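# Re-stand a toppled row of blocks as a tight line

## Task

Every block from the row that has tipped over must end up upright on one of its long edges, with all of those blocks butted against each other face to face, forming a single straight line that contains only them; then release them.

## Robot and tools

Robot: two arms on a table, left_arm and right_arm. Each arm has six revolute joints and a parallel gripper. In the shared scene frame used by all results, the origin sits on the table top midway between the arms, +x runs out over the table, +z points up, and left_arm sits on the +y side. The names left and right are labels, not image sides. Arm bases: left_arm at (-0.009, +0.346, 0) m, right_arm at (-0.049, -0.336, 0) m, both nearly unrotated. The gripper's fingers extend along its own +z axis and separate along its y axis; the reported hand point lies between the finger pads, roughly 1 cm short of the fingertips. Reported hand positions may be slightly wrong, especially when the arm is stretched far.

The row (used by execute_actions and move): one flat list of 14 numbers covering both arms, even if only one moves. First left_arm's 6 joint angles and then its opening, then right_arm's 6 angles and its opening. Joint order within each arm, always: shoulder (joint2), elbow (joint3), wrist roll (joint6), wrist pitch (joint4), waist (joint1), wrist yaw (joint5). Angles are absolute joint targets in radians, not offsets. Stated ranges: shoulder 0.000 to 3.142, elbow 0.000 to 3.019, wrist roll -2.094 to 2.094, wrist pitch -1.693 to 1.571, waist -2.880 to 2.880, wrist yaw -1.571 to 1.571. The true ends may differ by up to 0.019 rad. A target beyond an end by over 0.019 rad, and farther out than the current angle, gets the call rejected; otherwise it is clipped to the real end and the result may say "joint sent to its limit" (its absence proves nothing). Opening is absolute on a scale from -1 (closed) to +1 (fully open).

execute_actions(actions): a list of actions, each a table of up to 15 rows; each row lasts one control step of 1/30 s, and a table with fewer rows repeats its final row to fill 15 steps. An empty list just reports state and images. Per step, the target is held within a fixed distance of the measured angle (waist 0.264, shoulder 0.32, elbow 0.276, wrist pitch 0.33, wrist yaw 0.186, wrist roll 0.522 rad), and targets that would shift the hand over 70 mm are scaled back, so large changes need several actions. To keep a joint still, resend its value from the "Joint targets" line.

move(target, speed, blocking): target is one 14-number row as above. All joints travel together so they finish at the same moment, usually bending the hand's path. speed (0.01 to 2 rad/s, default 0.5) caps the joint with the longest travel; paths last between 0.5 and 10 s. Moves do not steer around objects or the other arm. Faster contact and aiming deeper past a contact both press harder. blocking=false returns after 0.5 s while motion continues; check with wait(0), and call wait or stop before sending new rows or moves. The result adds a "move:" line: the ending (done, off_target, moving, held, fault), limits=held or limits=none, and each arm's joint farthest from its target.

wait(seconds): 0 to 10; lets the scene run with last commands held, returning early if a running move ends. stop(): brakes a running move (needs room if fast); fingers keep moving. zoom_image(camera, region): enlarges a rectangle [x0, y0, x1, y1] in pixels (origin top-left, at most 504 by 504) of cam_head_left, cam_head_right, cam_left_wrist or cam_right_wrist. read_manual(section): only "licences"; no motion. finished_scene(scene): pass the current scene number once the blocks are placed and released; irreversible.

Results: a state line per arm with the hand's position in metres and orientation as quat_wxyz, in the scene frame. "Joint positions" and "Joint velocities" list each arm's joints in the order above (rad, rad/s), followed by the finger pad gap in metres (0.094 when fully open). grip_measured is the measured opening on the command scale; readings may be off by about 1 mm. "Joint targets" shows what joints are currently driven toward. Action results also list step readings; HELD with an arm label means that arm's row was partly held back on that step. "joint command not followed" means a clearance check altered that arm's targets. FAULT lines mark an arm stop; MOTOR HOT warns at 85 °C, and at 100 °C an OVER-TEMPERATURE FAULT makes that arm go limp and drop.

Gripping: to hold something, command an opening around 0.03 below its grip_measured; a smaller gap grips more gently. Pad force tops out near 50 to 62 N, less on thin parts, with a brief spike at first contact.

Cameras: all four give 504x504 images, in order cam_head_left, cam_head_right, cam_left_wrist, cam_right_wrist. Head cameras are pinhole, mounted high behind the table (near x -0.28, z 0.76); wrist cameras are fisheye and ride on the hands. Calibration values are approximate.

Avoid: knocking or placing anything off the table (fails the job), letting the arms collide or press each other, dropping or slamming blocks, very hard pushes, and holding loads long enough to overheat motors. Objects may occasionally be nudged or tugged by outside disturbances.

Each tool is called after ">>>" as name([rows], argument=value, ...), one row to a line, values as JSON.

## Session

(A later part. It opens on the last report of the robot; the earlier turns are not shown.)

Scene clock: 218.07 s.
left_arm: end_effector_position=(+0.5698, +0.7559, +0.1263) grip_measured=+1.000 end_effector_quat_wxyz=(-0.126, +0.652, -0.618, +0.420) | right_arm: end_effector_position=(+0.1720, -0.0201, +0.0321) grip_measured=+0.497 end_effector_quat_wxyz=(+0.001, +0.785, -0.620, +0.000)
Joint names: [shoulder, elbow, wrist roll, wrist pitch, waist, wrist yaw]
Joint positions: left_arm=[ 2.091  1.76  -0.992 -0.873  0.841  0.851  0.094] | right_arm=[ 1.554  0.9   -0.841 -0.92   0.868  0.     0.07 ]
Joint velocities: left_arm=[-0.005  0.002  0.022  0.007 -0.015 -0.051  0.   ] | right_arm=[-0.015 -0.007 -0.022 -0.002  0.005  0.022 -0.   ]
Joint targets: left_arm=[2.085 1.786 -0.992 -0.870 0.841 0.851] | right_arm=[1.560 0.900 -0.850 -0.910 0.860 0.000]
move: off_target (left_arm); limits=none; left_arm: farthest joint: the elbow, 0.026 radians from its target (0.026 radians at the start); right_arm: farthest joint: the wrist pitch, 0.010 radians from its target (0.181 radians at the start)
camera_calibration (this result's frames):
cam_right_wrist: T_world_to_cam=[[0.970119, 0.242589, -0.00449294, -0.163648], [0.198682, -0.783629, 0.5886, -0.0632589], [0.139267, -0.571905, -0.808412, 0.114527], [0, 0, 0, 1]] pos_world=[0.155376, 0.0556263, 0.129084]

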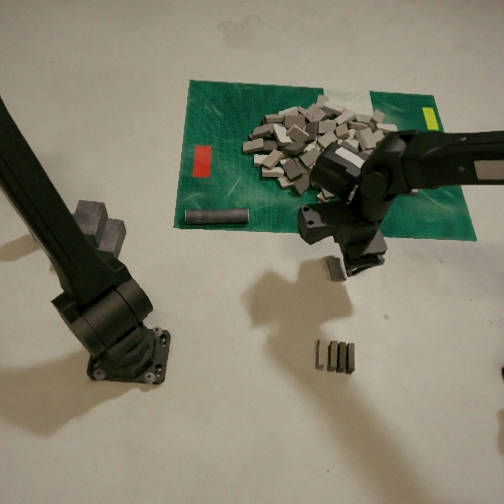

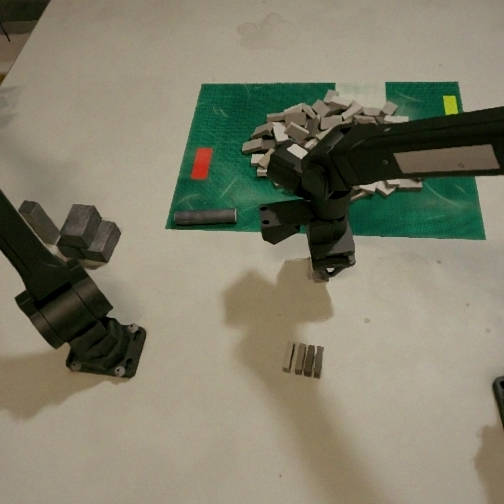

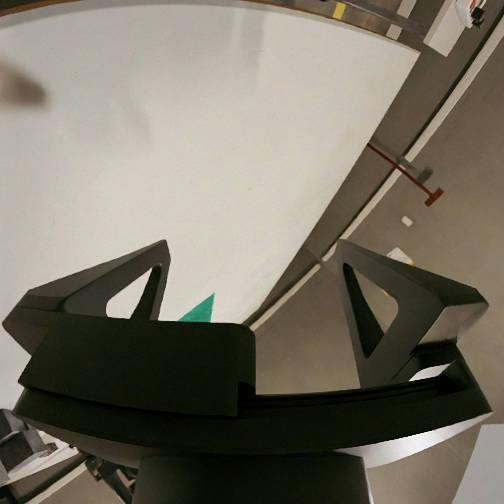

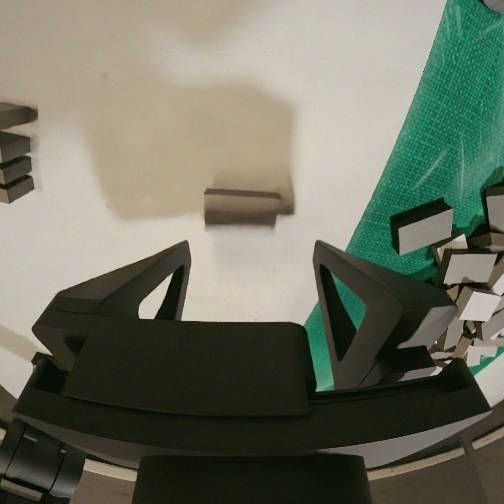

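>>> move(target=[2.085,1.786,-0.992,-0.87,0.841,0.851,1,1.575,0.9,-0.8,-0.87,0.912,0,0.5], speed=0.15)

>>> move(target=[2.085,1.786,-0.992,-0.87,0.841,0.851,1,1.62,0.882,-0.8,-0.835,0.912,0,0.5], speed=0.12)

Scene clock: 220.70 s.
left_arm: end_effector_position=(+0.5698, +0.7559, +0.1263) grip_measured=+1.000 end_effector_quat_wxyz=(-0.126, +0.652, -0.618, +0.420) | right_arm: end_effector_position=(+0.1663, -0.0047, +0.0321) grip_measured=+0.497 end_effector_quat_wxyz=(-0.018, +0.785, -0.619, -0.002)
Joint names: [shoulder, elbow, wrist roll, wrist pitch, waist, wrist yaw]
Joint positions: left_arm=[ 2.091  1.76  -0.992 -0.873  0.841  0.851  0.094] | right_arm=[ 1.554  0.9   -0.809 -0.88   0.902  0.     0.07 ]
Joint velocities: left_arm=[ 0.005 -0.007  0.095 -0.007 -0.005 -0.066  0.   ] | right_arm=[-0.005 -0.002  0.007  0.002 -0.005 -0.037 -0.   ]
Joint targets: left_arm=[2.085 1.786 -0.992 -0.870 0.841 0.851] | right_arm=[1.575 0.900 -0.800 -0.870 0.912 -0.000]
move: off_target (left_arm, right_arm); limits=none; left_arm: farthest joint: the elbow, 0.026 radians from its target (0.026 radians at the start); right_arm: farthest joint: the shoulder, 0.021 radians from its target (0.021 radians at the start)
camera_calibration (this result's frames):
cam_right_wrist: T_world_to_cam=[[0.96954, 0.243749, 0.0240391, -0.162727], [0.187617, -0.802171, 0.566853, -0.047632], [0.157453, -0.545076, -0.823468, 0.121709], [0, 0, 0, 1]] pos_world=[0.147544, 0.0677962, 0.131136]

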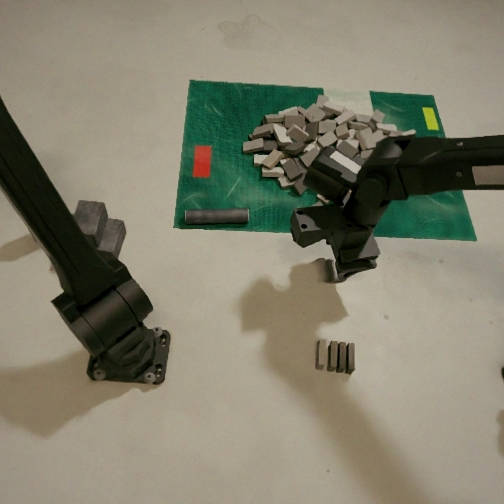

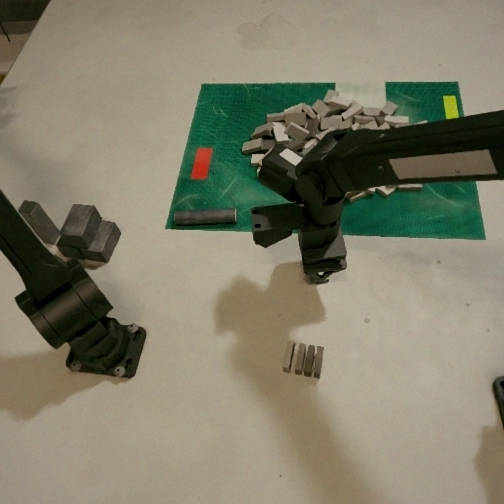

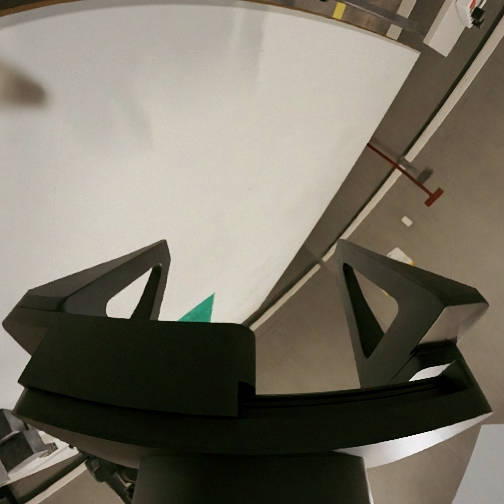

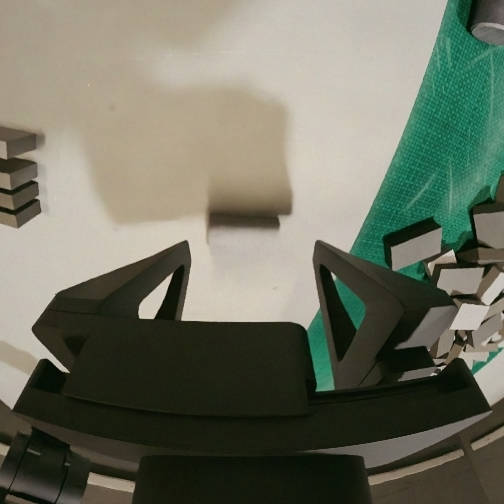

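Scene clock: 221.60 s.
left_arm: end_effector_position=(+0.5698, +0.7559, +0.1263) grip_measured=+1.000 end_effector_quat_wxyz=(-0.126, +0.652, -0.618, +0.420) | right_arm: end_effector_position=(+0.1635, -0.0090, +0.0081) grip_measured=+0.497 end_effector_quat_wxyz=(-0.002, +0.785, -0.620, -0.000)
Joint names: [shoulder, elbow, wrist roll, wrist pitch, waist, wrist yaw]
Joint positions: left_arm=[ 2.091  1.76  -0.992 -0.873  0.841  0.851  0.094] | right_arm=[ 1.606  0.883 -0.809 -0.845  0.902  0.     0.07 ]
Joint velocities: left_arm=[ 0.005  0.012  0.051 -0.002  0.005 -0.007  0.   ] | right_arm=[ 0.005  0.002  0.066  0.002  0.005 -0.022 -0.002]
Joint targets: left_arm=[2.085 1.786 -0.992 -0.870 0.841 0.851] | right_arm=[1.620 0.882 -0.800 -0.835 0.912 0.000]
move: off_target (left_arm); limits=none; left_arm: farthest joint: the elbow, 0.026 radians from its target (0.026 radians at the start); right_arm: farthest joint: the shoulder, 0.014 radians from its target (0.066 radians at the start)
camera_calibration (this result's frames):
cam_right_wrist: T_world_to_cam=[[0.969848, 0.243711, 0.0000350844, -0.158227], [0.197586, -0.786379, 0.585293, -0.0386336], [0.14267, -0.567639, -0.810822, 0.102157], [0, 0, 0, 1]] pos_world=[0.146515, 0.0661693, 0.105449]

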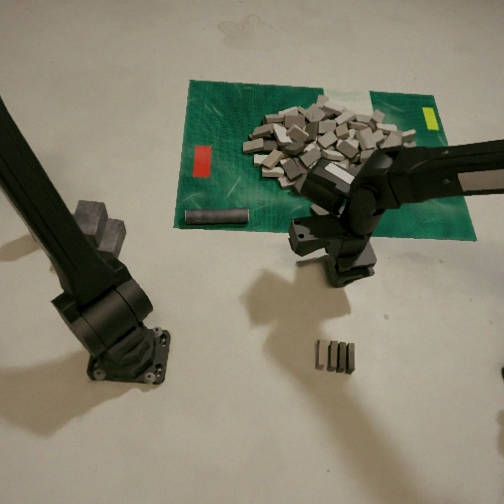

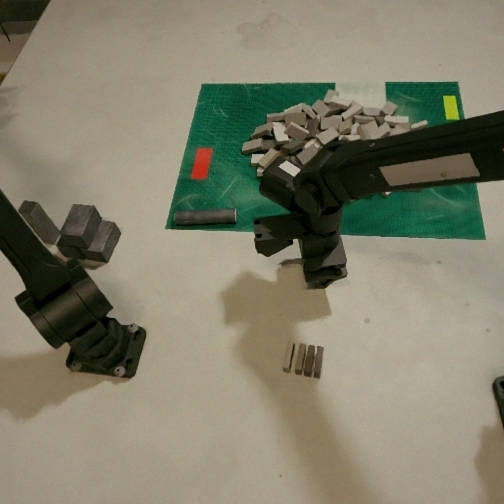

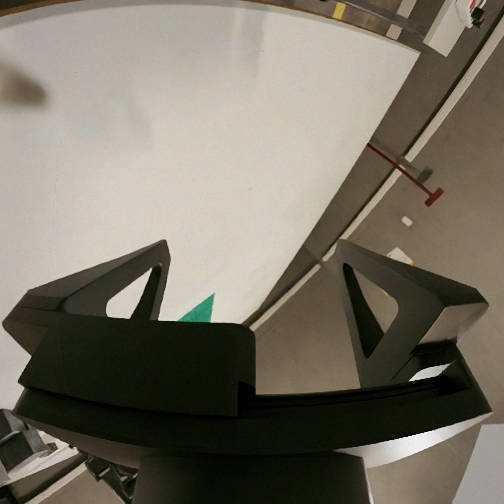

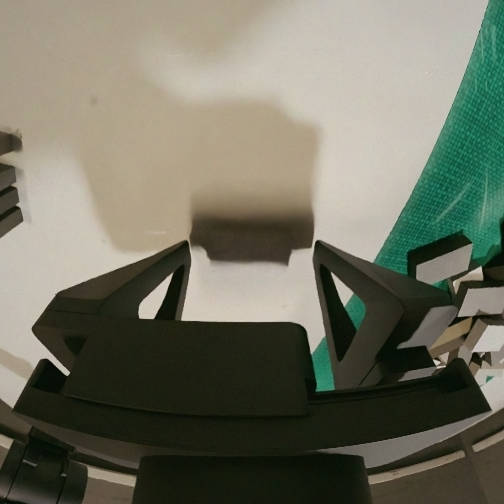

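>>> execute_actions([
  [[2.085,1.786,-0.992,-0.87,0.841,0.851,1,1.62,0.882,-0.8,-0.835,0.912,0,0.1]],
  [[2.085,1.786,-0.992,-0.87,0.841,0.851,1,1.62,0.882,-0.8,-0.835,0.912,0,-0.11]],
  [[2.085,1.786,-0.992,-0.87,0.841,0.851,1,1.59,0.882,-0.7,-0.845,0.912,0,-0.11]],
  [[2.085,1.786,-0.992,-0.87,0.841,0.851,1,1.59,0.882,-0.35,-0.845,0.912,0,-0.11]],
  [[2.085,1.786,-0.992,-0.87,0.841,0.851,1,1.59,0.882,0.005,-0.845,0.912,0,-0.11]],
  [[2.085,1.786,-0.992,-0.87,0.841,0.851,1,1.618,0.882,0.005,-0.845,0.912,0,-0.11]],
  [[2.085,1.786,-0.992,-0.87,0.841,0.851,1,1.618,0.882,0.005,-0.845,0.912,0,0.4]],
])

>>> move(target=[2.085,1.786,-0.992,-0.87,0.841,0.851,1,1.5,1.1,0,-1.2,0.912,0,0.4])

>>> move(target=[2.085,1.786,-0.992,-0.87,0.841,0.851,1,1.93,1.31,0,-1.48,0.912,0,0.4])

Scene clock: 226.63 s.
left_arm: end_effector_position=(+0.5698, +0.7559, +0.1263) grip_measured=+1.000 end_effector_quat_wxyz=(-0.126, +0.652, -0.618, +0.420) | right_arm: end_effector_position=(+0.1635, -0.0088, +0.0084) grip_measured=+0.397 end_effector_quat_wxyz=(+0.002, -0.479, +0.878, +0.001)
Joint names: [shoulder, elbow, wrist roll, wrist pitch, waist, wrist yaw]
Joint positions: left_arm=[ 2.091  1.76  -0.992 -0.873  0.841  0.851  0.094] | right_arm=[ 1.605  0.883 -0.003 -0.845  0.902  0.     0.066]
Joint velocities: left_arm=[-0.005 -0.002 -0.066  0.007 -0.005  0.022  0.   ] | right_arm=[-0.005  0.012  0.007  0.012  0.005  0.125  0.   ]
Joint targets: left_arm=[2.085 1.786 -0.992 -0.870 0.841 0.851] | right_arm=[1.618 0.882 0.005 -0.845 0.912 0.000]
Step readings (joint positions; steps 1 to 15: 1st action; 16 to 30: 2nd action; 31 to 45: 3rd action; 46 to 60: 4th action; 61 to 75: 5th action; 76 to 90: 6th action; 91 to 105: 7th action):
0: left_arm=[2.091 1.760 -0.992 -0.873 0.841 0.851] | right_arm=[1.606 0.883 -0.809 -0.845 0.902 0.000]
1: left_arm=[2.091 1.760 -0.992 -0.873 0.841 0.851] | right_arm=[1.606 0.883 -0.809 -0.845 0.902 0.000]
2: left_arm=[2.091 1.760 -0.992 -0.873 0.841 0.851] | right_arm=[1.606 0.883 -0.809 -0.845 0.902 0.000]
4: left_arm=[2.091 1.760 -0.992 -0.873 0.841 0.851] | right_arm=[1.606 0.883 -0.809 -0.845 0.902 0.000]
8: left_arm=[2.091 1.760 -0.992 -0.873 0.841 0.851] | right_arm=[1.606 0.883 -0.809 -0.845 0.902 0.000]
15: left_arm=[2.091 1.760 -0.992 -0.873 0.841 0.851] | right_arm=[1.606 0.883 -0.809 -0.845 0.902 0.000]
16: left_arm=[2.091 1.760 -0.992 -0.873 0.841 0.851] | right_arm=[1.606 0.883 -0.809 -0.845 0.902 0.000]
17: left_arm=[2.091 1.760 -0.992 -0.873 0.841 0.851] | right_arm=[1.606 0.883 -0.808 -0.845 0.902 0.000]
19: left_arm=[2.091 1.760 -0.992 -0.873 0.841 0.851] | right_arm=[1.606 0.883 -0.808 -0.845 0.902 0.000]
23: left_arm=[2.091 1.760 -0.992 -0.873 0.841 0.851] | right_arm=[1.606 0.883 -0.808 -0.845 0.902 0.000]
30: left_arm=[2.091 1.760 -0.992 -0.873 0.841 0.851] | right_arm=[1.606 0.883 -0.808 -0.845 0.902 0.000]
31: left_arm=[2.091 1.760 -0.992 -0.873 0.841 0.851] | right_arm=[1.606 0.883 -0.795 -0.845 0.902 0.000]
32: left_arm=[2.091 1.760 -0.992 -0.873 0.841 0.851] | right_arm=[1.606 0.883 -0.777 -0.845 0.902 0.000]
34: left_arm=[2.091 1.760 -0.992 -0.873 0.841 0.851] | right_arm=[1.606 0.883 -0.752 -0.845 0.902 0.000]
38: left_arm=[2.091 1.760 -0.992 -0.873 0.841 0.851] | right_arm=[1.606 0.883 -0.726 -0.845 0.902 0.000]
45: left_arm=[2.091 1.760 -0.992 -0.873 0.841 0.851] | right_arm=[1.606 0.883 -0.712 -0.845 0.902 0.000]
46: left_arm=[2.091 1.760 -0.992 -0.873 0.841 0.851] | right_arm=[1.605 0.883 -0.664 -0.845 0.902 0.000]
47: left_arm=[2.091 1.760 -0.992 -0.873 0.841 0.851] | right_arm=[1.605 0.883 -0.603 -0.845 0.902 0.000]
49: left_arm=[2.091 1.760 -0.992 -0.873 0.841 0.851] | right_arm=[1.605 0.883 -0.514 -0.845 0.902 0.000]
53: left_arm=[2.091 1.760 -0.992 -0.873 0.841 0.851] | right_arm=[1.605 0.883 -0.422 -0.845 0.902 0.000]
60: left_arm=[2.091 1.760 -0.992 -0.873 0.841 0.851] | right_arm=[1.605 0.883 -0.372 -0.845 0.902 0.000]
61: left_arm=[2.091 1.760 -0.992 -0.873 0.841 0.851] | right_arm=[1.605 0.883 -0.321 -0.845 0.902 0.000]
62: left_arm=[2.091 1.760 -0.992 -0.873 0.841 0.851] | right_arm=[1.605 0.883 -0.257 -0.845 0.902 0.000]
64: left_arm=[2.091 1.760 -0.992 -0.873 0.841 0.851] | right_arm=[1.605 0.883 -0.165 -0.845 0.902 0.000]
68: left_arm=[2.091 1.760 -0.992 -0.873 0.841 0.851] | right_arm=[1.605 0.883 -0.070 -0.845 0.902 0.000]
75: left_arm=[2.091 1.760 -0.992 -0.873 0.841 0.851] | right_arm=[1.605 0.883 -0.017 -0.845 0.902 0.000]
76: left_arm=[2.091 1.760 -0.992 -0.873 0.841 0.851] | right_arm=[1.605 0.883 -0.015 -0.845 0.902 0.000]
77: left_arm=[2.091 1.760 -0.992 -0.873 0.841 0.851] | right_arm=[1.605 0.883 -0.013 -0.845 0.902 0.000]
79: left_arm=[2.091 1.760 -0.992 -0.873 0.841 0.851] | right_arm=[1.605 0.883 -0.010 -0.845 0.902 0.000]
83: left_arm=[2.091 1.760 -0.992 -0.873 0.841 0.851] | right_arm=[1.605 0.883 -0.006 -0.845 0.902 0.000]
90: left_arm=[2.091 1.760 -0.992 -0.873 0.841 0.851] | right_arm=[1.605 0.883 -0.005 -0.845 0.902 0.000]
91: left_arm=[2.091 1.760 -0.992 -0.873 0.841 0.851] | right_arm=[1.605 0.883 -0.004 -0.845 0.902 0.000]
92: left_arm=[2.091 1.760 -0.992 -0.873 0.841 0.851] | right_arm=[1.605 0.883 -0.004 -0.845 0.902 0.000]
94: left_arm=[2.091 1.760 -0.992 -0.873 0.841 0.851] | right_arm=[1.605 0.883 -0.004 -0.845 0.902 0.000]
98: left_arm=[2.091 1.760 -0.992 -0.873 0.841 0.851] | right_arm=[1.605 0.883 -0.004 -0.845 0.902 0.000]
105: Joint positions above
camera_calibration (this result's frames):
cam_right_wrist: T_world_to_cam=[[0.847934, -0.530096, -0.00226579, -0.14511], [-0.42937, -0.689308, 0.583521, 0.0647681], [-0.310884, -0.493815, -0.812095, 0.177339], [0, 0, 0, 1]] pos_world=[0.205985, 0.0552954, 0.105893]

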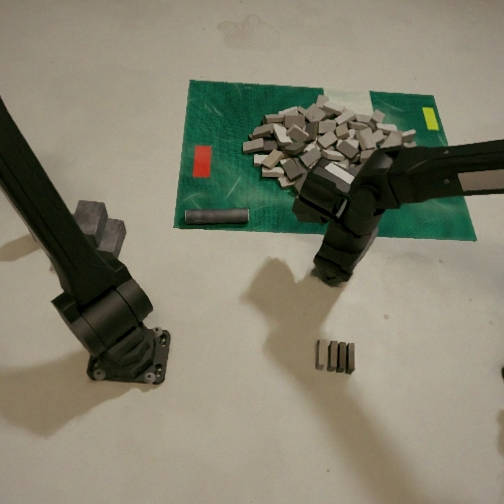

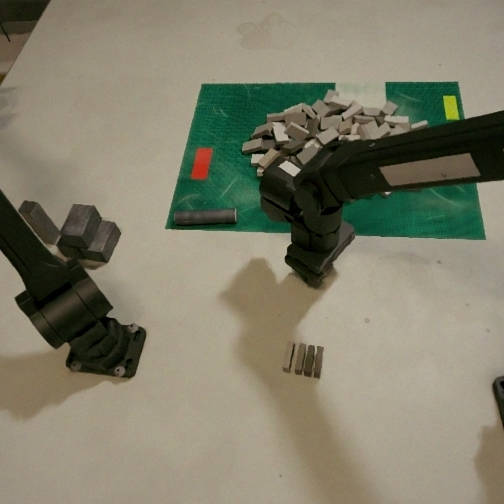

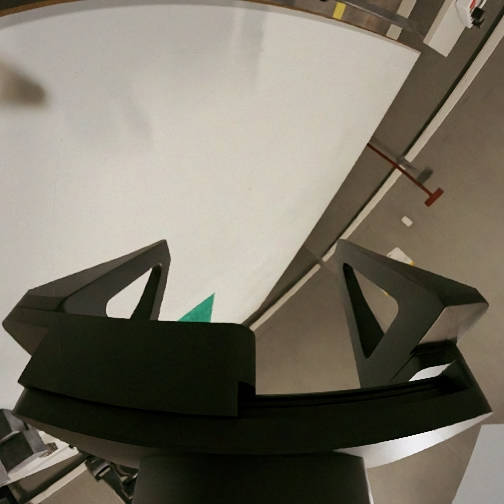

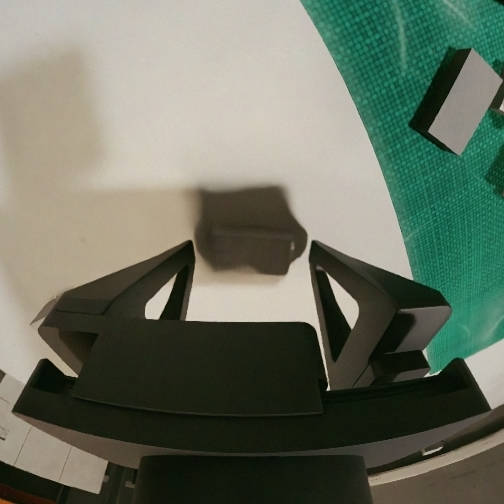

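Scene clock: 227.87 s.
left_arm: end_effector_position=(+0.5698, +0.7559, +0.1263) grip_measured=+1.000 end_effector_quat_wxyz=(-0.126, +0.652, -0.618, +0.420) | right_arm: end_effector_position=(+0.1654, -0.0059, +0.1050) grip_measured=+0.397 end_effector_quat_wxyz=(-0.027, -0.479, +0.877, -0.014)
Joint names: [shoulder, elbow, wrist roll, wrist pitch, waist, wrist yaw]
Joint positions: left_arm=[ 2.091  1.76  -0.992 -0.873  0.841  0.851  0.094] | right_arm=[ 1.501  1.061 -0.003 -1.191  0.902  0.     0.066]
Joint velocities: left_arm=[ 0.005  0.012  0.066 -0.012  0.005 -0.022  0.   ] | right_arm=[ 0.005 -0.017  0.007  0.002  0.005 -0.051 -0.   ]
Joint targets: left_arm=[2.085 1.786 -0.992 -0.870 0.841 0.851] | right_arm=[1.500 1.100 -0.000 -1.200 0.912 -0.000]
move: off_target (left_arm, right_arm); limits=none; left_arm: farthest joint: the elbow, 0.026 radians from its target (0.026 radians at the start); right_arm: farthest joint: the elbow, 0.039 radians from its target (0.217 radians at the start)
camera_calibration (this result's frames):
cam_right_wrist: T_world_to_cam=[[0.847837, -0.530247, -0.00325015, -0.144825], [-0.40791, -0.656119, 0.634915, 0.00245447], [-0.338794, -0.536979, -0.772575, 0.257962], [0, 0, 0, 1]] pos_world=[0.211185, 0.0633376, 0.197266]

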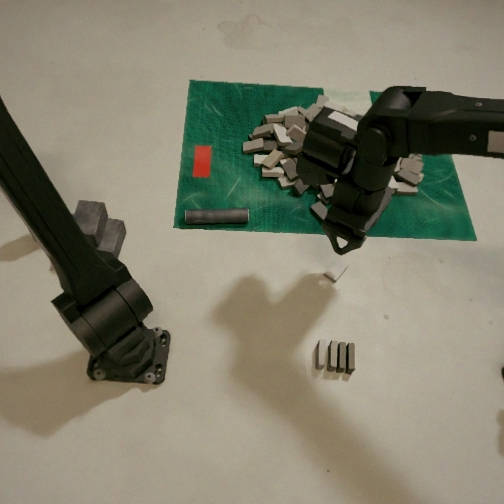

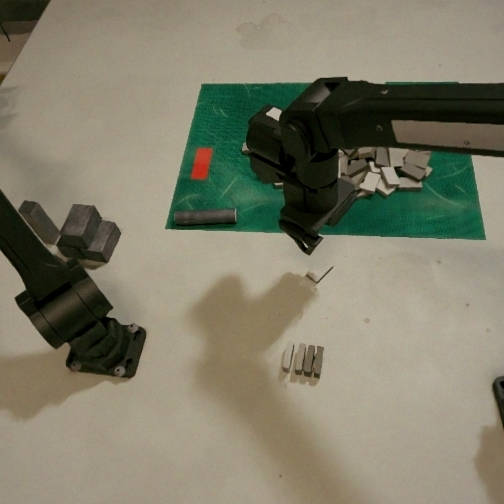

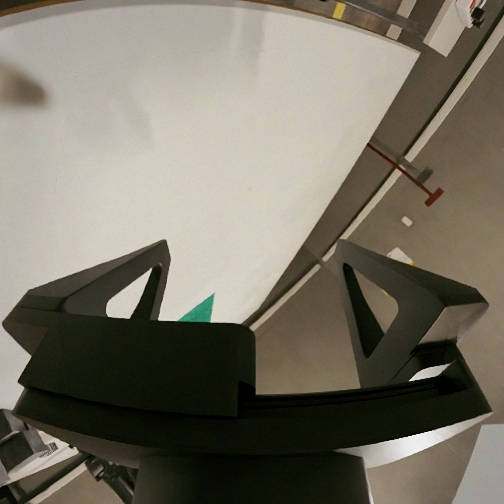

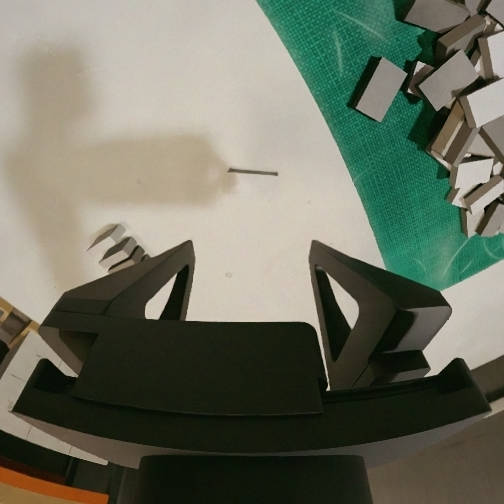

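Scene clock: 229.23 s.
left_arm: end_effector_position=(+0.5698, +0.7559, +0.1263) grip_measured=+1.000 end_effector_quat_wxyz=(-0.126, +0.652, -0.618, +0.420) | right_arm: end_effector_position=(+0.1643, -0.0075, +0.0214) grip_measured=+0.397 end_effector_quat_wxyz=(-0.238, -0.461, +0.845, -0.129)
Joint names: [shoulder, elbow, wrist roll, wrist pitch, waist, wrist yaw]
Joint positions: left_arm=[ 2.091  1.76  -0.992 -0.873  0.841  0.851  0.094] | right_arm=[ 1.924  1.273 -0.003 -1.469  0.902  0.     0.066]
Joint velocities: left_arm=[-0.024  0.002 -0.022 -0.017 -0.015 -0.022  0.   ] | right_arm=[ 0.015  0.002  0.007  0.007 -0.005 -0.007  0.   ]
Joint targets: left_arm=[2.085 1.786 -0.992 -0.870 0.841 0.851] | right_arm=[1.930 1.310 -0.000 -1.480 0.912 -0.000]
move: off_target (left_arm, right_arm); limits=none; left_arm: farthest joint: the elbow, 0.026 radians from its target (0.026 radians at the start); right_arm: farthest joint: the elbow, 0.037 radians from its target (0.249 radians at the start)
camera_calibration (this result's frames):
cam_right_wrist: T_world_to_cam=[[0.84605, -0.53301, -0.00995098, -0.144652], [-0.196978, -0.3299, 0.923236, 0.0157008], [-0.495377, -0.779144, -0.384103, 0.207763], [0, 0, 0, 1]] pos_world=[0.228397, 0.0899563, 0.0638676]

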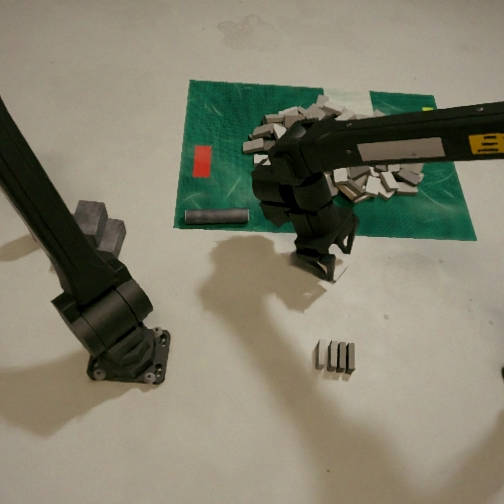

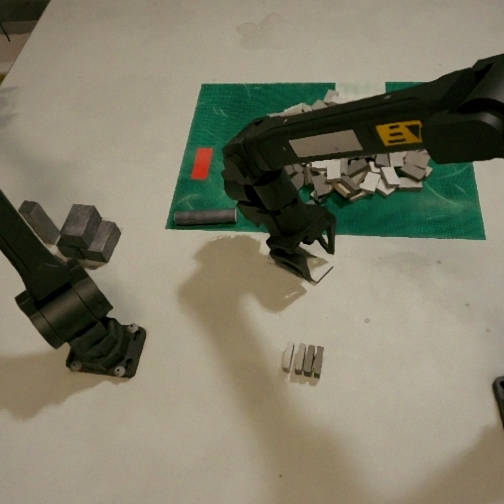

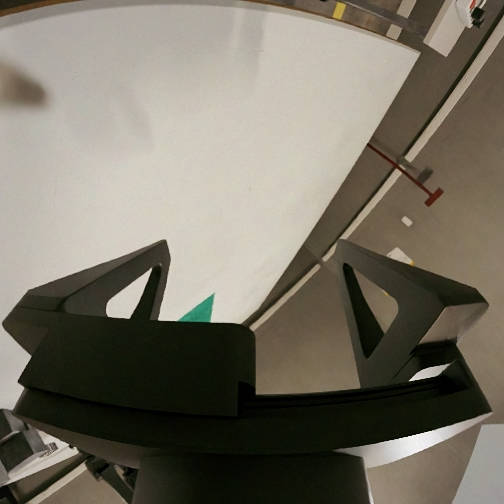

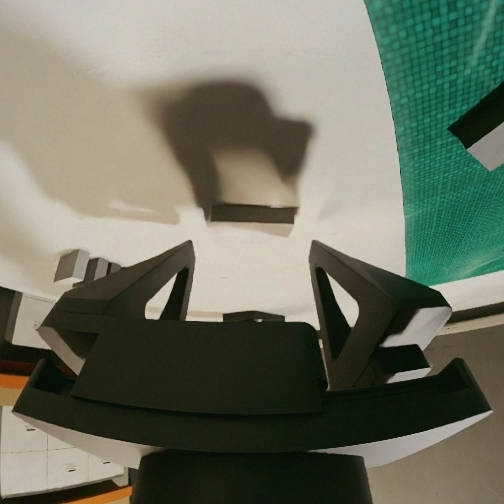

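>>> move(target=[2.085,1.786,-0.992,-0.87,0.841,0.851,1,1.975,1.31,0,-1.47,0.912,0,0.4], speed=0.12)

>>> execute_actions([
  [[2.085,1.786,-0.992,-0.87,0.841,0.851,1,1.975,1.31,0,-1.47,0.912,0,0.05]],
  [[2.085,1.786,-0.992,-0.87,0.841,0.851,1,1.975,1.31,0,-1.47,0.912,0,-0.11]],
])

>>> move(target=[2.085,1.786,-0.992,-0.87,0.841,0.851,1,1.3,1.05,0,-1.4,0.912,0,-0.11], speed=0.6)

>>> move(target=[2.085,1.786,-0.992,-0.87,0.841,0.851,1,0.85,0.06,0,0.24,1.362,0,-0.11], speed=0.9)

>>> move(target=[2.085,1.786,-0.992,-0.87,0.841,0.851,1,1.14,0.027,0,0.544,1.362,0,-0.11], speed=0.2)

>>> zoom_image(camera="cam_head_left", region=[280,300,400,400])

Scene clock: 236.03 s.
left_arm: end_effector_position=(+0.5698, +0.7559, +0.1263) grip_measured=+1.000 end_effector_quat_wxyz=(-0.126, +0.652, -0.618, +0.420) | right_arm: end_effector_position=(+0.1623, -0.0107, +0.0093) grip_measured=+0.397 end_effector_quat_wxyz=(-0.252, -0.459, +0.841, -0.137)
Joint names: [shoulder, elbow, wrist roll, wrist pitch, waist, wrist yaw]
Joint positions: left_arm=[ 2.091  1.76  -0.992 -0.873  0.841  0.851  0.094] | right_arm=[ 1.956  1.273 -0.003 -1.469  0.902  0.     0.066]
Joint velocities: left_arm=[-0.015 -0.017  0.051  0.012 -0.005  0.007  0.   ] | right_arm=[-0.015  0.007 -0.007 -0.007 -0.015 -0.022  0.   ]
Joint targets: left_arm=[2.085 1.786 -0.992 -0.870 0.841 0.851] | right_arm=[1.975 1.310 0.000 -1.470 0.912 0.000]
move: off_target (left_arm, right_arm); limits=none; left_arm: farthest joint: the elbow, 0.026 radians from its target (0.026 radians at the start); right_arm: farthest joint: the elbow, 0.037 radians from its target (0.037 radians at the start)
camera_calibration (this result's frames):
cam_right_wrist: T_world_to_cam=[[0.845869, -0.53329, -0.0103324, -0.144698], [-0.180423, -0.304297, 0.935335, 0.0228758], [-0.501949, -0.789307, -0.353613, 0.200308], [0, 0, 0, 1]] pos_world=[0.227067, 0.0878996, 0.0479397]

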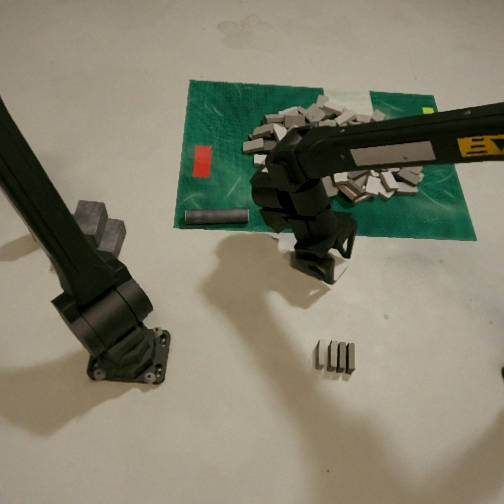

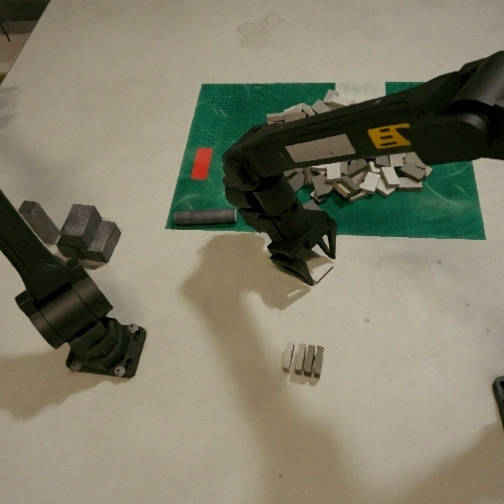

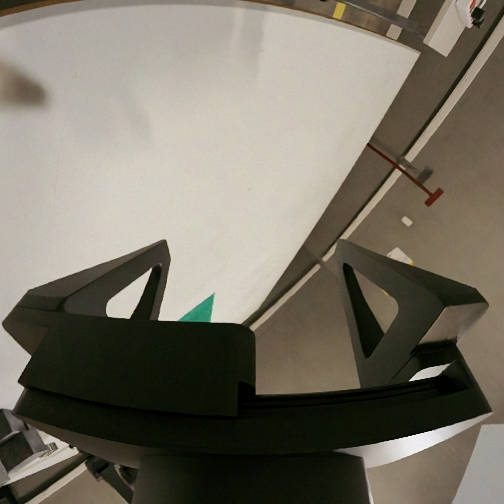

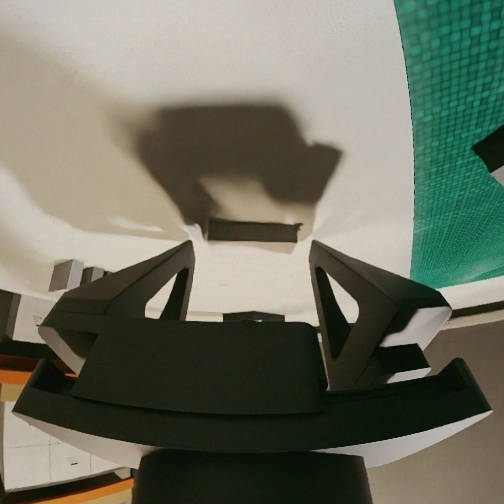

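Scene clock: 237.03 s.
left_arm: end_effector_position=(+0.5698, +0.7559, +0.1263) grip_measured=+1.000 end_effector_quat_wxyz=(-0.126, +0.652, -0.618, +0.420) | right_arm: end_effector_position=(+0.1623, -0.0107, +0.0093) grip_measured=-0.079 end_effector_quat_wxyz=(-0.252, -0.459, +0.841, -0.137)
Joint names: [shoulder, elbow, wrist roll, wrist pitch, waist, wrist yaw]
Joint positions: left_arm=[ 2.091  1.76  -0.992 -0.873  0.841  0.851  0.094] | right_arm=[ 1.956  1.273 -0.003 -1.469  0.902  0.     0.043]
Joint velocities: left_arm=[-0.015 -0.012 -0.037 -0.007  0.005  0.022  0.   ] | right_arm=[ 0.005  0.002  0.037 -0.007  0.015 -0.037 -0.   ]
Joint targets: left_arm=[2.085 1.786 -0.992 -0.870 0.841 0.851] | right_arm=[1.975 1.310 -0.000 -1.470 0.912 0.000]
Step readings (joint positions; steps 1 to 15: 1st action; 16 to 30: 2nd action):
0: left_arm=[2.091 1.760 -0.992 -0.873 0.841 0.851] | right_arm=[1.956 1.273 -0.003 -1.469 0.902 0.000]
1: left_arm=[2.091 1.760 -0.992 -0.873 0.841 0.851] | right_arm=[1.956 1.273 -0.003 -1.469 0.902 0.000]
2: left_arm=[2.091 1.760 -0.992 -0.873 0.841 0.851] | right_arm=[1.956 1.273 -0.003 -1.469 0.902 0.000]
4: left_arm=[2.091 1.760 -0.992 -0.873 0.841 0.851] | right_arm=[1.956 1.273 -0.003 -1.469 0.902 0.000]
8: left_arm=[2.091 1.760 -0.992 -0.873 0.841 0.851] | right_arm=[1.956 1.273 -0.003 -1.469 0.902 0.000]
15: left_arm=[2.091 1.760 -0.992 -0.873 0.841 0.851] | right_arm=[1.956 1.273 -0.003 -1.469 0.902 0.000]
16: left_arm=[2.091 1.760 -0.992 -0.873 0.841 0.851] | right_arm=[1.956 1.273 -0.003 -1.469 0.902 -0.000]
17: left_arm=[2.091 1.760 -0.992 -0.873 0.841 0.851] | right_arm=[1.956 1.273 -0.003 -1.469 0.902 0.000]
19: left_arm=[2.091 1.760 -0.992 -0.873 0.841 0.851] | right_arm=[1.956 1.273 -0.003 -1.469 0.902 0.000]
23: left_arm=[2.091 1.760 -0.992 -0.873 0.841 0.851] | right_arm=[1.956 1.273 -0.003 -1.469 0.902 0.000]
30: Joint positions above
camera_calibration (this result's frames):
cam_right_wrist: T_world_to_cam=[[0.845869, -0.53329, -0.0103324, -0.144698], [-0.180423, -0.304297, 0.935335, 0.0228758], [-0.501949, -0.789307, -0.353613, 0.200308], [0, 0, 0, 1]] pos_world=[0.227067, 0.0878996, 0.0479397]

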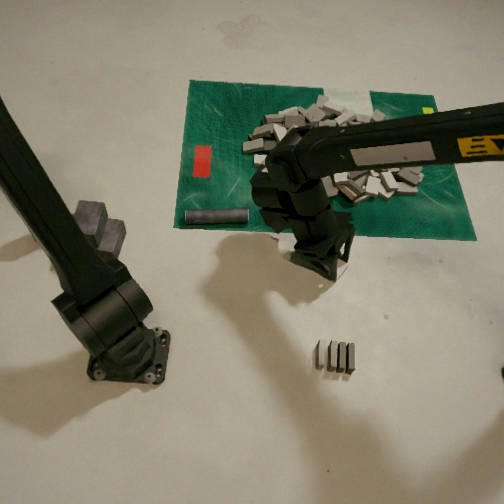

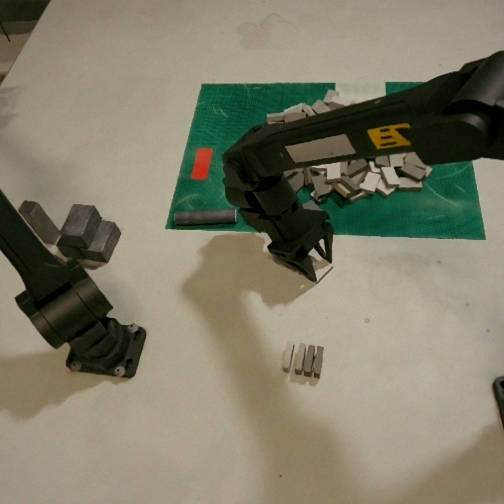

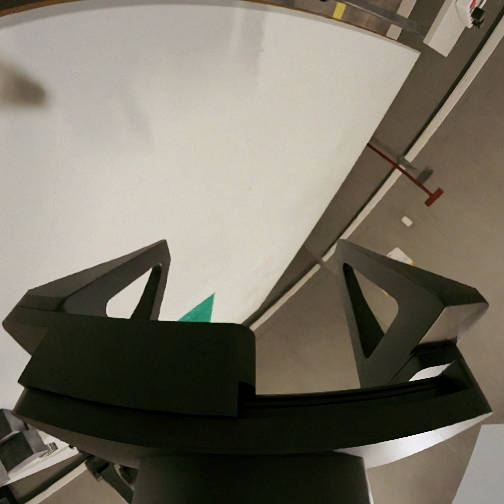

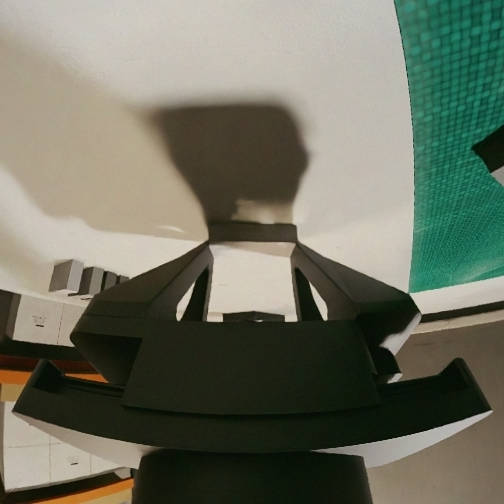

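Scene clock: 238.73 s.
left_arm: end_effector_position=(+0.5698, +0.7559, +0.1263) grip_measured=+1.000 end_effector_quat_wxyz=(-0.126, +0.652, -0.618, +0.420) | right_arm: end_effector_position=(+0.1328, -0.0562, +0.1777) grip_measured=-0.079 end_effector_quat_wxyz=(-0.034, -0.479, +0.877, -0.018)
Joint names: [shoulder, elbow, wrist roll, wrist pitch, waist, wrist yaw]
Joint positions: left_arm=[ 2.091  1.76  -0.992 -0.873  0.841  0.851  0.094] | right_arm=[ 1.289  1.05  -0.003 -1.409  0.902  0.     0.043]
Joint velocities: left_arm=[ 0.015 -0.007  0.007 -0.012 -0.015 -0.066  0.   ] | right_arm=[ 0.005 -0.027  0.037  0.002 -0.015  0.11  -0.001]
Joint targets: left_arm=[2.085 1.786 -0.992 -0.870 0.841 0.851] | right_arm=[1.300 1.050 0.000 -1.400 0.912 0.000]
move: off_target (left_arm); limits=none; left_arm: farthest joint: the elbow, 0.026 radians from its target (0.026 radians at the start); right_arm: farthest joint: the shoulder, 0.011 radians from its target (0.656 radians at the start)
camera_calibration (this result's frames):
cam_right_wrist: T_world_to_cam=[[0.847806, -0.530294, -0.00350286, -0.143639], [-0.402065, -0.647079, 0.647791, -0.0925533], [-0.345786, -0.547793, -0.76181, 0.274533], [0, 0, 0, 1]] pos_world=[0.179495, 0.0143273, 0.268594]

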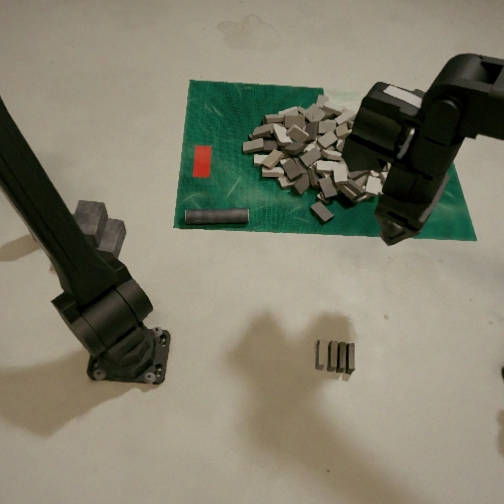

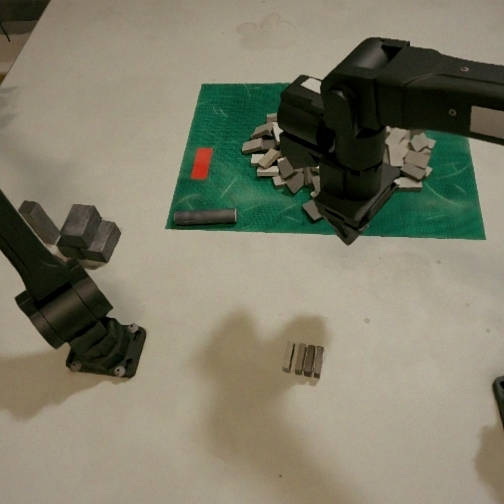

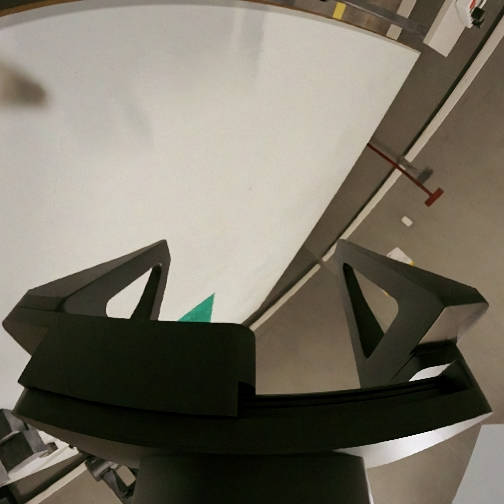

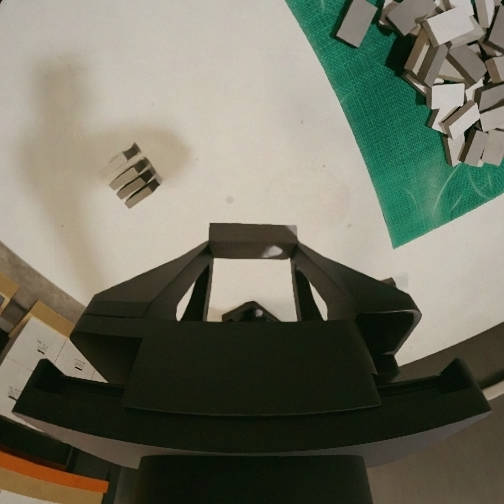

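Scene clock: 241.17 s.
left_arm: end_effector_position=(+0.5698, +0.7559, +0.1263) grip_measured=+1.000 end_effector_quat_wxyz=(-0.126, +0.652, -0.618, +0.420) | right_arm: end_effector_position=(-0.0113, -0.0438, +0.0495) grip_measured=-0.079 end_effector_quat_wxyz=(+0.355, -0.584, +0.660, +0.312)
Joint names: [shoulder, elbow, wrist roll, wrist pitch, waist, wrist yaw]
Joint positions: left_arm=[ 2.091  1.76  -0.992 -0.873  0.841  0.851  0.094] | right_arm=[ 0.86   0.053 -0.003  0.219  1.35   0.     0.043]
Joint velocities: left_arm=[-0.024  0.002 -0.066 -0.012 -0.015 -0.051  0.   ] | right_arm=[-0.015  0.007 -0.081 -0.002 -0.005  0.007 -0.   ]
Joint targets: left_arm=[2.085 1.786 -0.992 -0.870 0.841 0.851] | right_arm=[0.850 0.060 -0.000 0.240 1.362 0.000]
move: off_target (left_arm, right_arm); limits=none; left_arm: farthest joint: the elbow, 0.026 radians from its target (0.026 radians at the start); right_arm: farthest joint: the wrist pitch, 0.021 radians from its target (1.649 radians at the start)
camera_calibration (this result's frames):
cam_right_wrist: T_world_to_cam=[[0.993246, -0.115464, 0.011402, 0.00378745], [-0.104298, -0.931581, -0.348252, -0.019185], [0.0508325, 0.344711, -0.937332, 0.186112], [0, 0, 0, 1]] pos_world=[-0.0152234, -0.08159, 0.167725]

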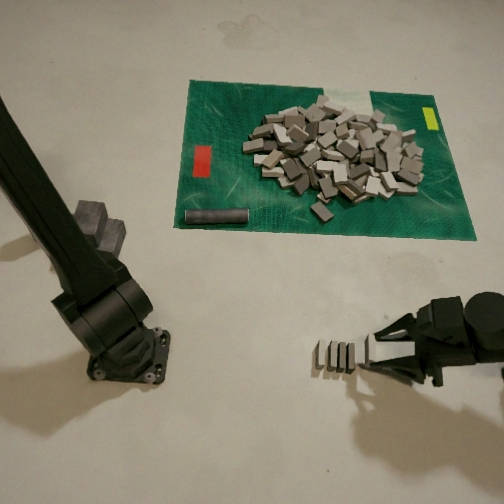

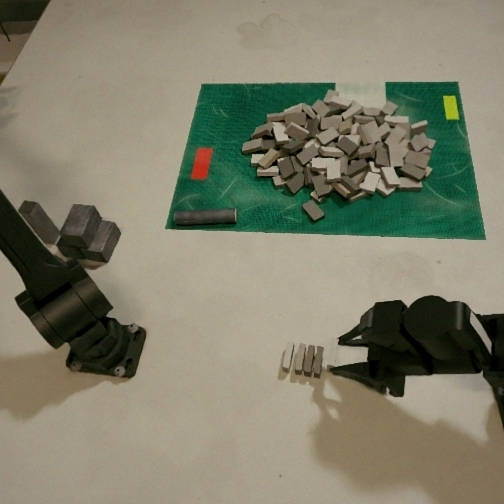

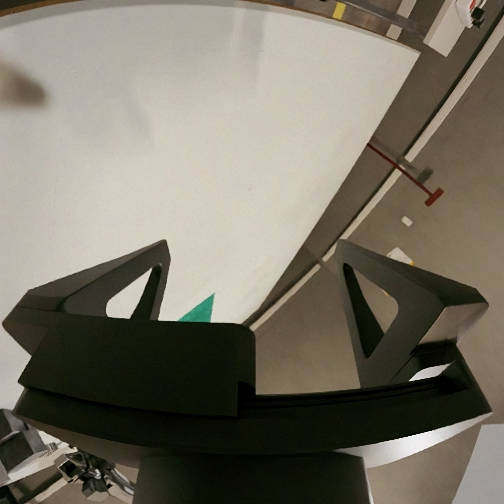

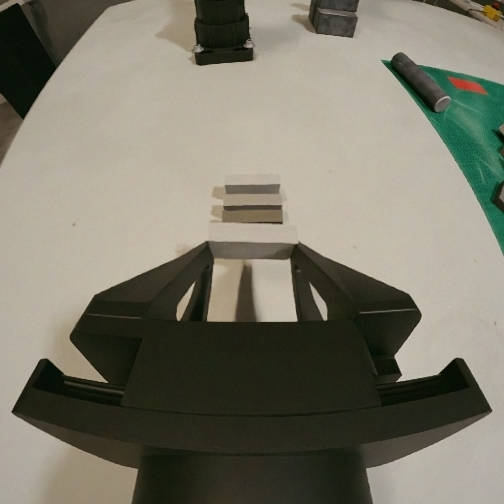

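Scene clock: 243.17 s.
left_arm: end_effector_position=(+0.5698, +0.7559, +0.1263) grip_measured=+1.000 end_effector_quat_wxyz=(-0.126, +0.652, -0.618, +0.420) | right_arm: end_effector_position=(-0.0107, -0.0392, +0.0253) grip_measured=-0.079 end_effector_quat_wxyz=(+0.356, -0.583, +0.660, +0.313)
Joint names: [shoulder, elbow, wrist roll, wrist pitch, waist, wrist yaw]
Joint positions: left_arm=[ 2.091  1.76  -0.992 -0.873  0.841  0.851  0.094] | right_arm=[ 1.135  0.028 -0.003  0.523  1.35   0.     0.043]
Joint velocities: left_arm=[-0.005 -0.012  0.022 -0.002 -0.005 -0.066  0.   ] | right_arm=[-0.005 -0.032  0.007 -0.002 -0.015  0.081  0.   ]
Joint targets: left_arm=[2.085 1.786 -0.992 -0.870 0.841 0.851] | right_arm=[1.140 0.027 -0.000 0.544 1.362 -0.000]
move: off_target (left_arm, right_arm); limits=none; left_arm: farthest joint: the elbow, 0.026 radians from its target (0.026 radians at the start); right_arm: farthest joint: the wrist pitch, 0.021 radians from its target (0.325 radians at the start)
camera_calibration (this result's frames):
cam_right_wrist: T_world_to_cam=[[0.993241, -0.115507, 0.0114416, 0.00401378], [-0.10413, -0.930256, -0.351825, -0.0231976], [0.051282, 0.348256, -0.935996, 0.161876], [0, 0, 0, 1]] pos_world=[-0.0147035, -0.0774903, 0.143308]

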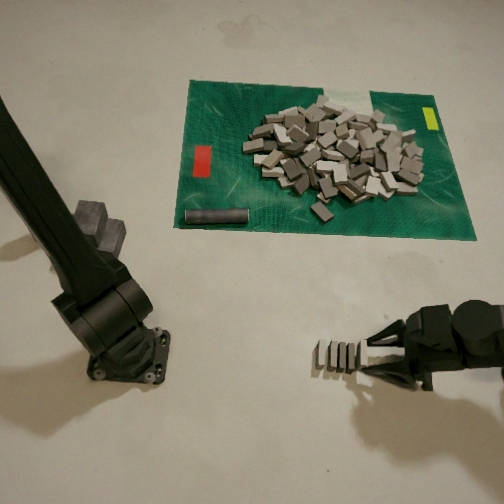

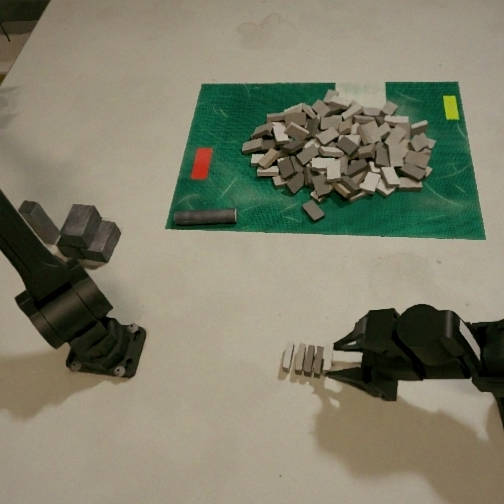

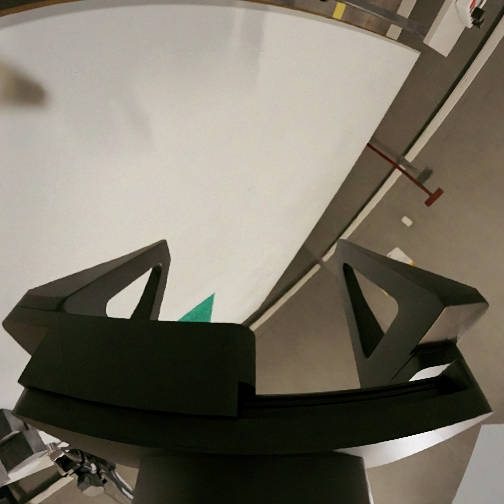

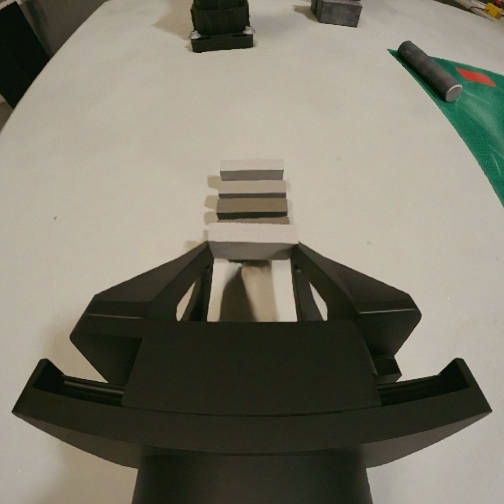

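Region (280, 300, 400, 400) of cam_head_left's 504x504 image, scaled by 4.200, with more detail than that image has.

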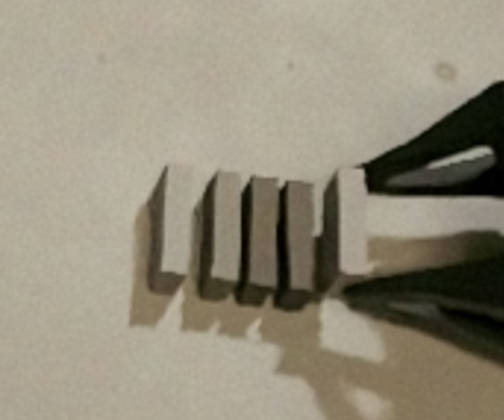

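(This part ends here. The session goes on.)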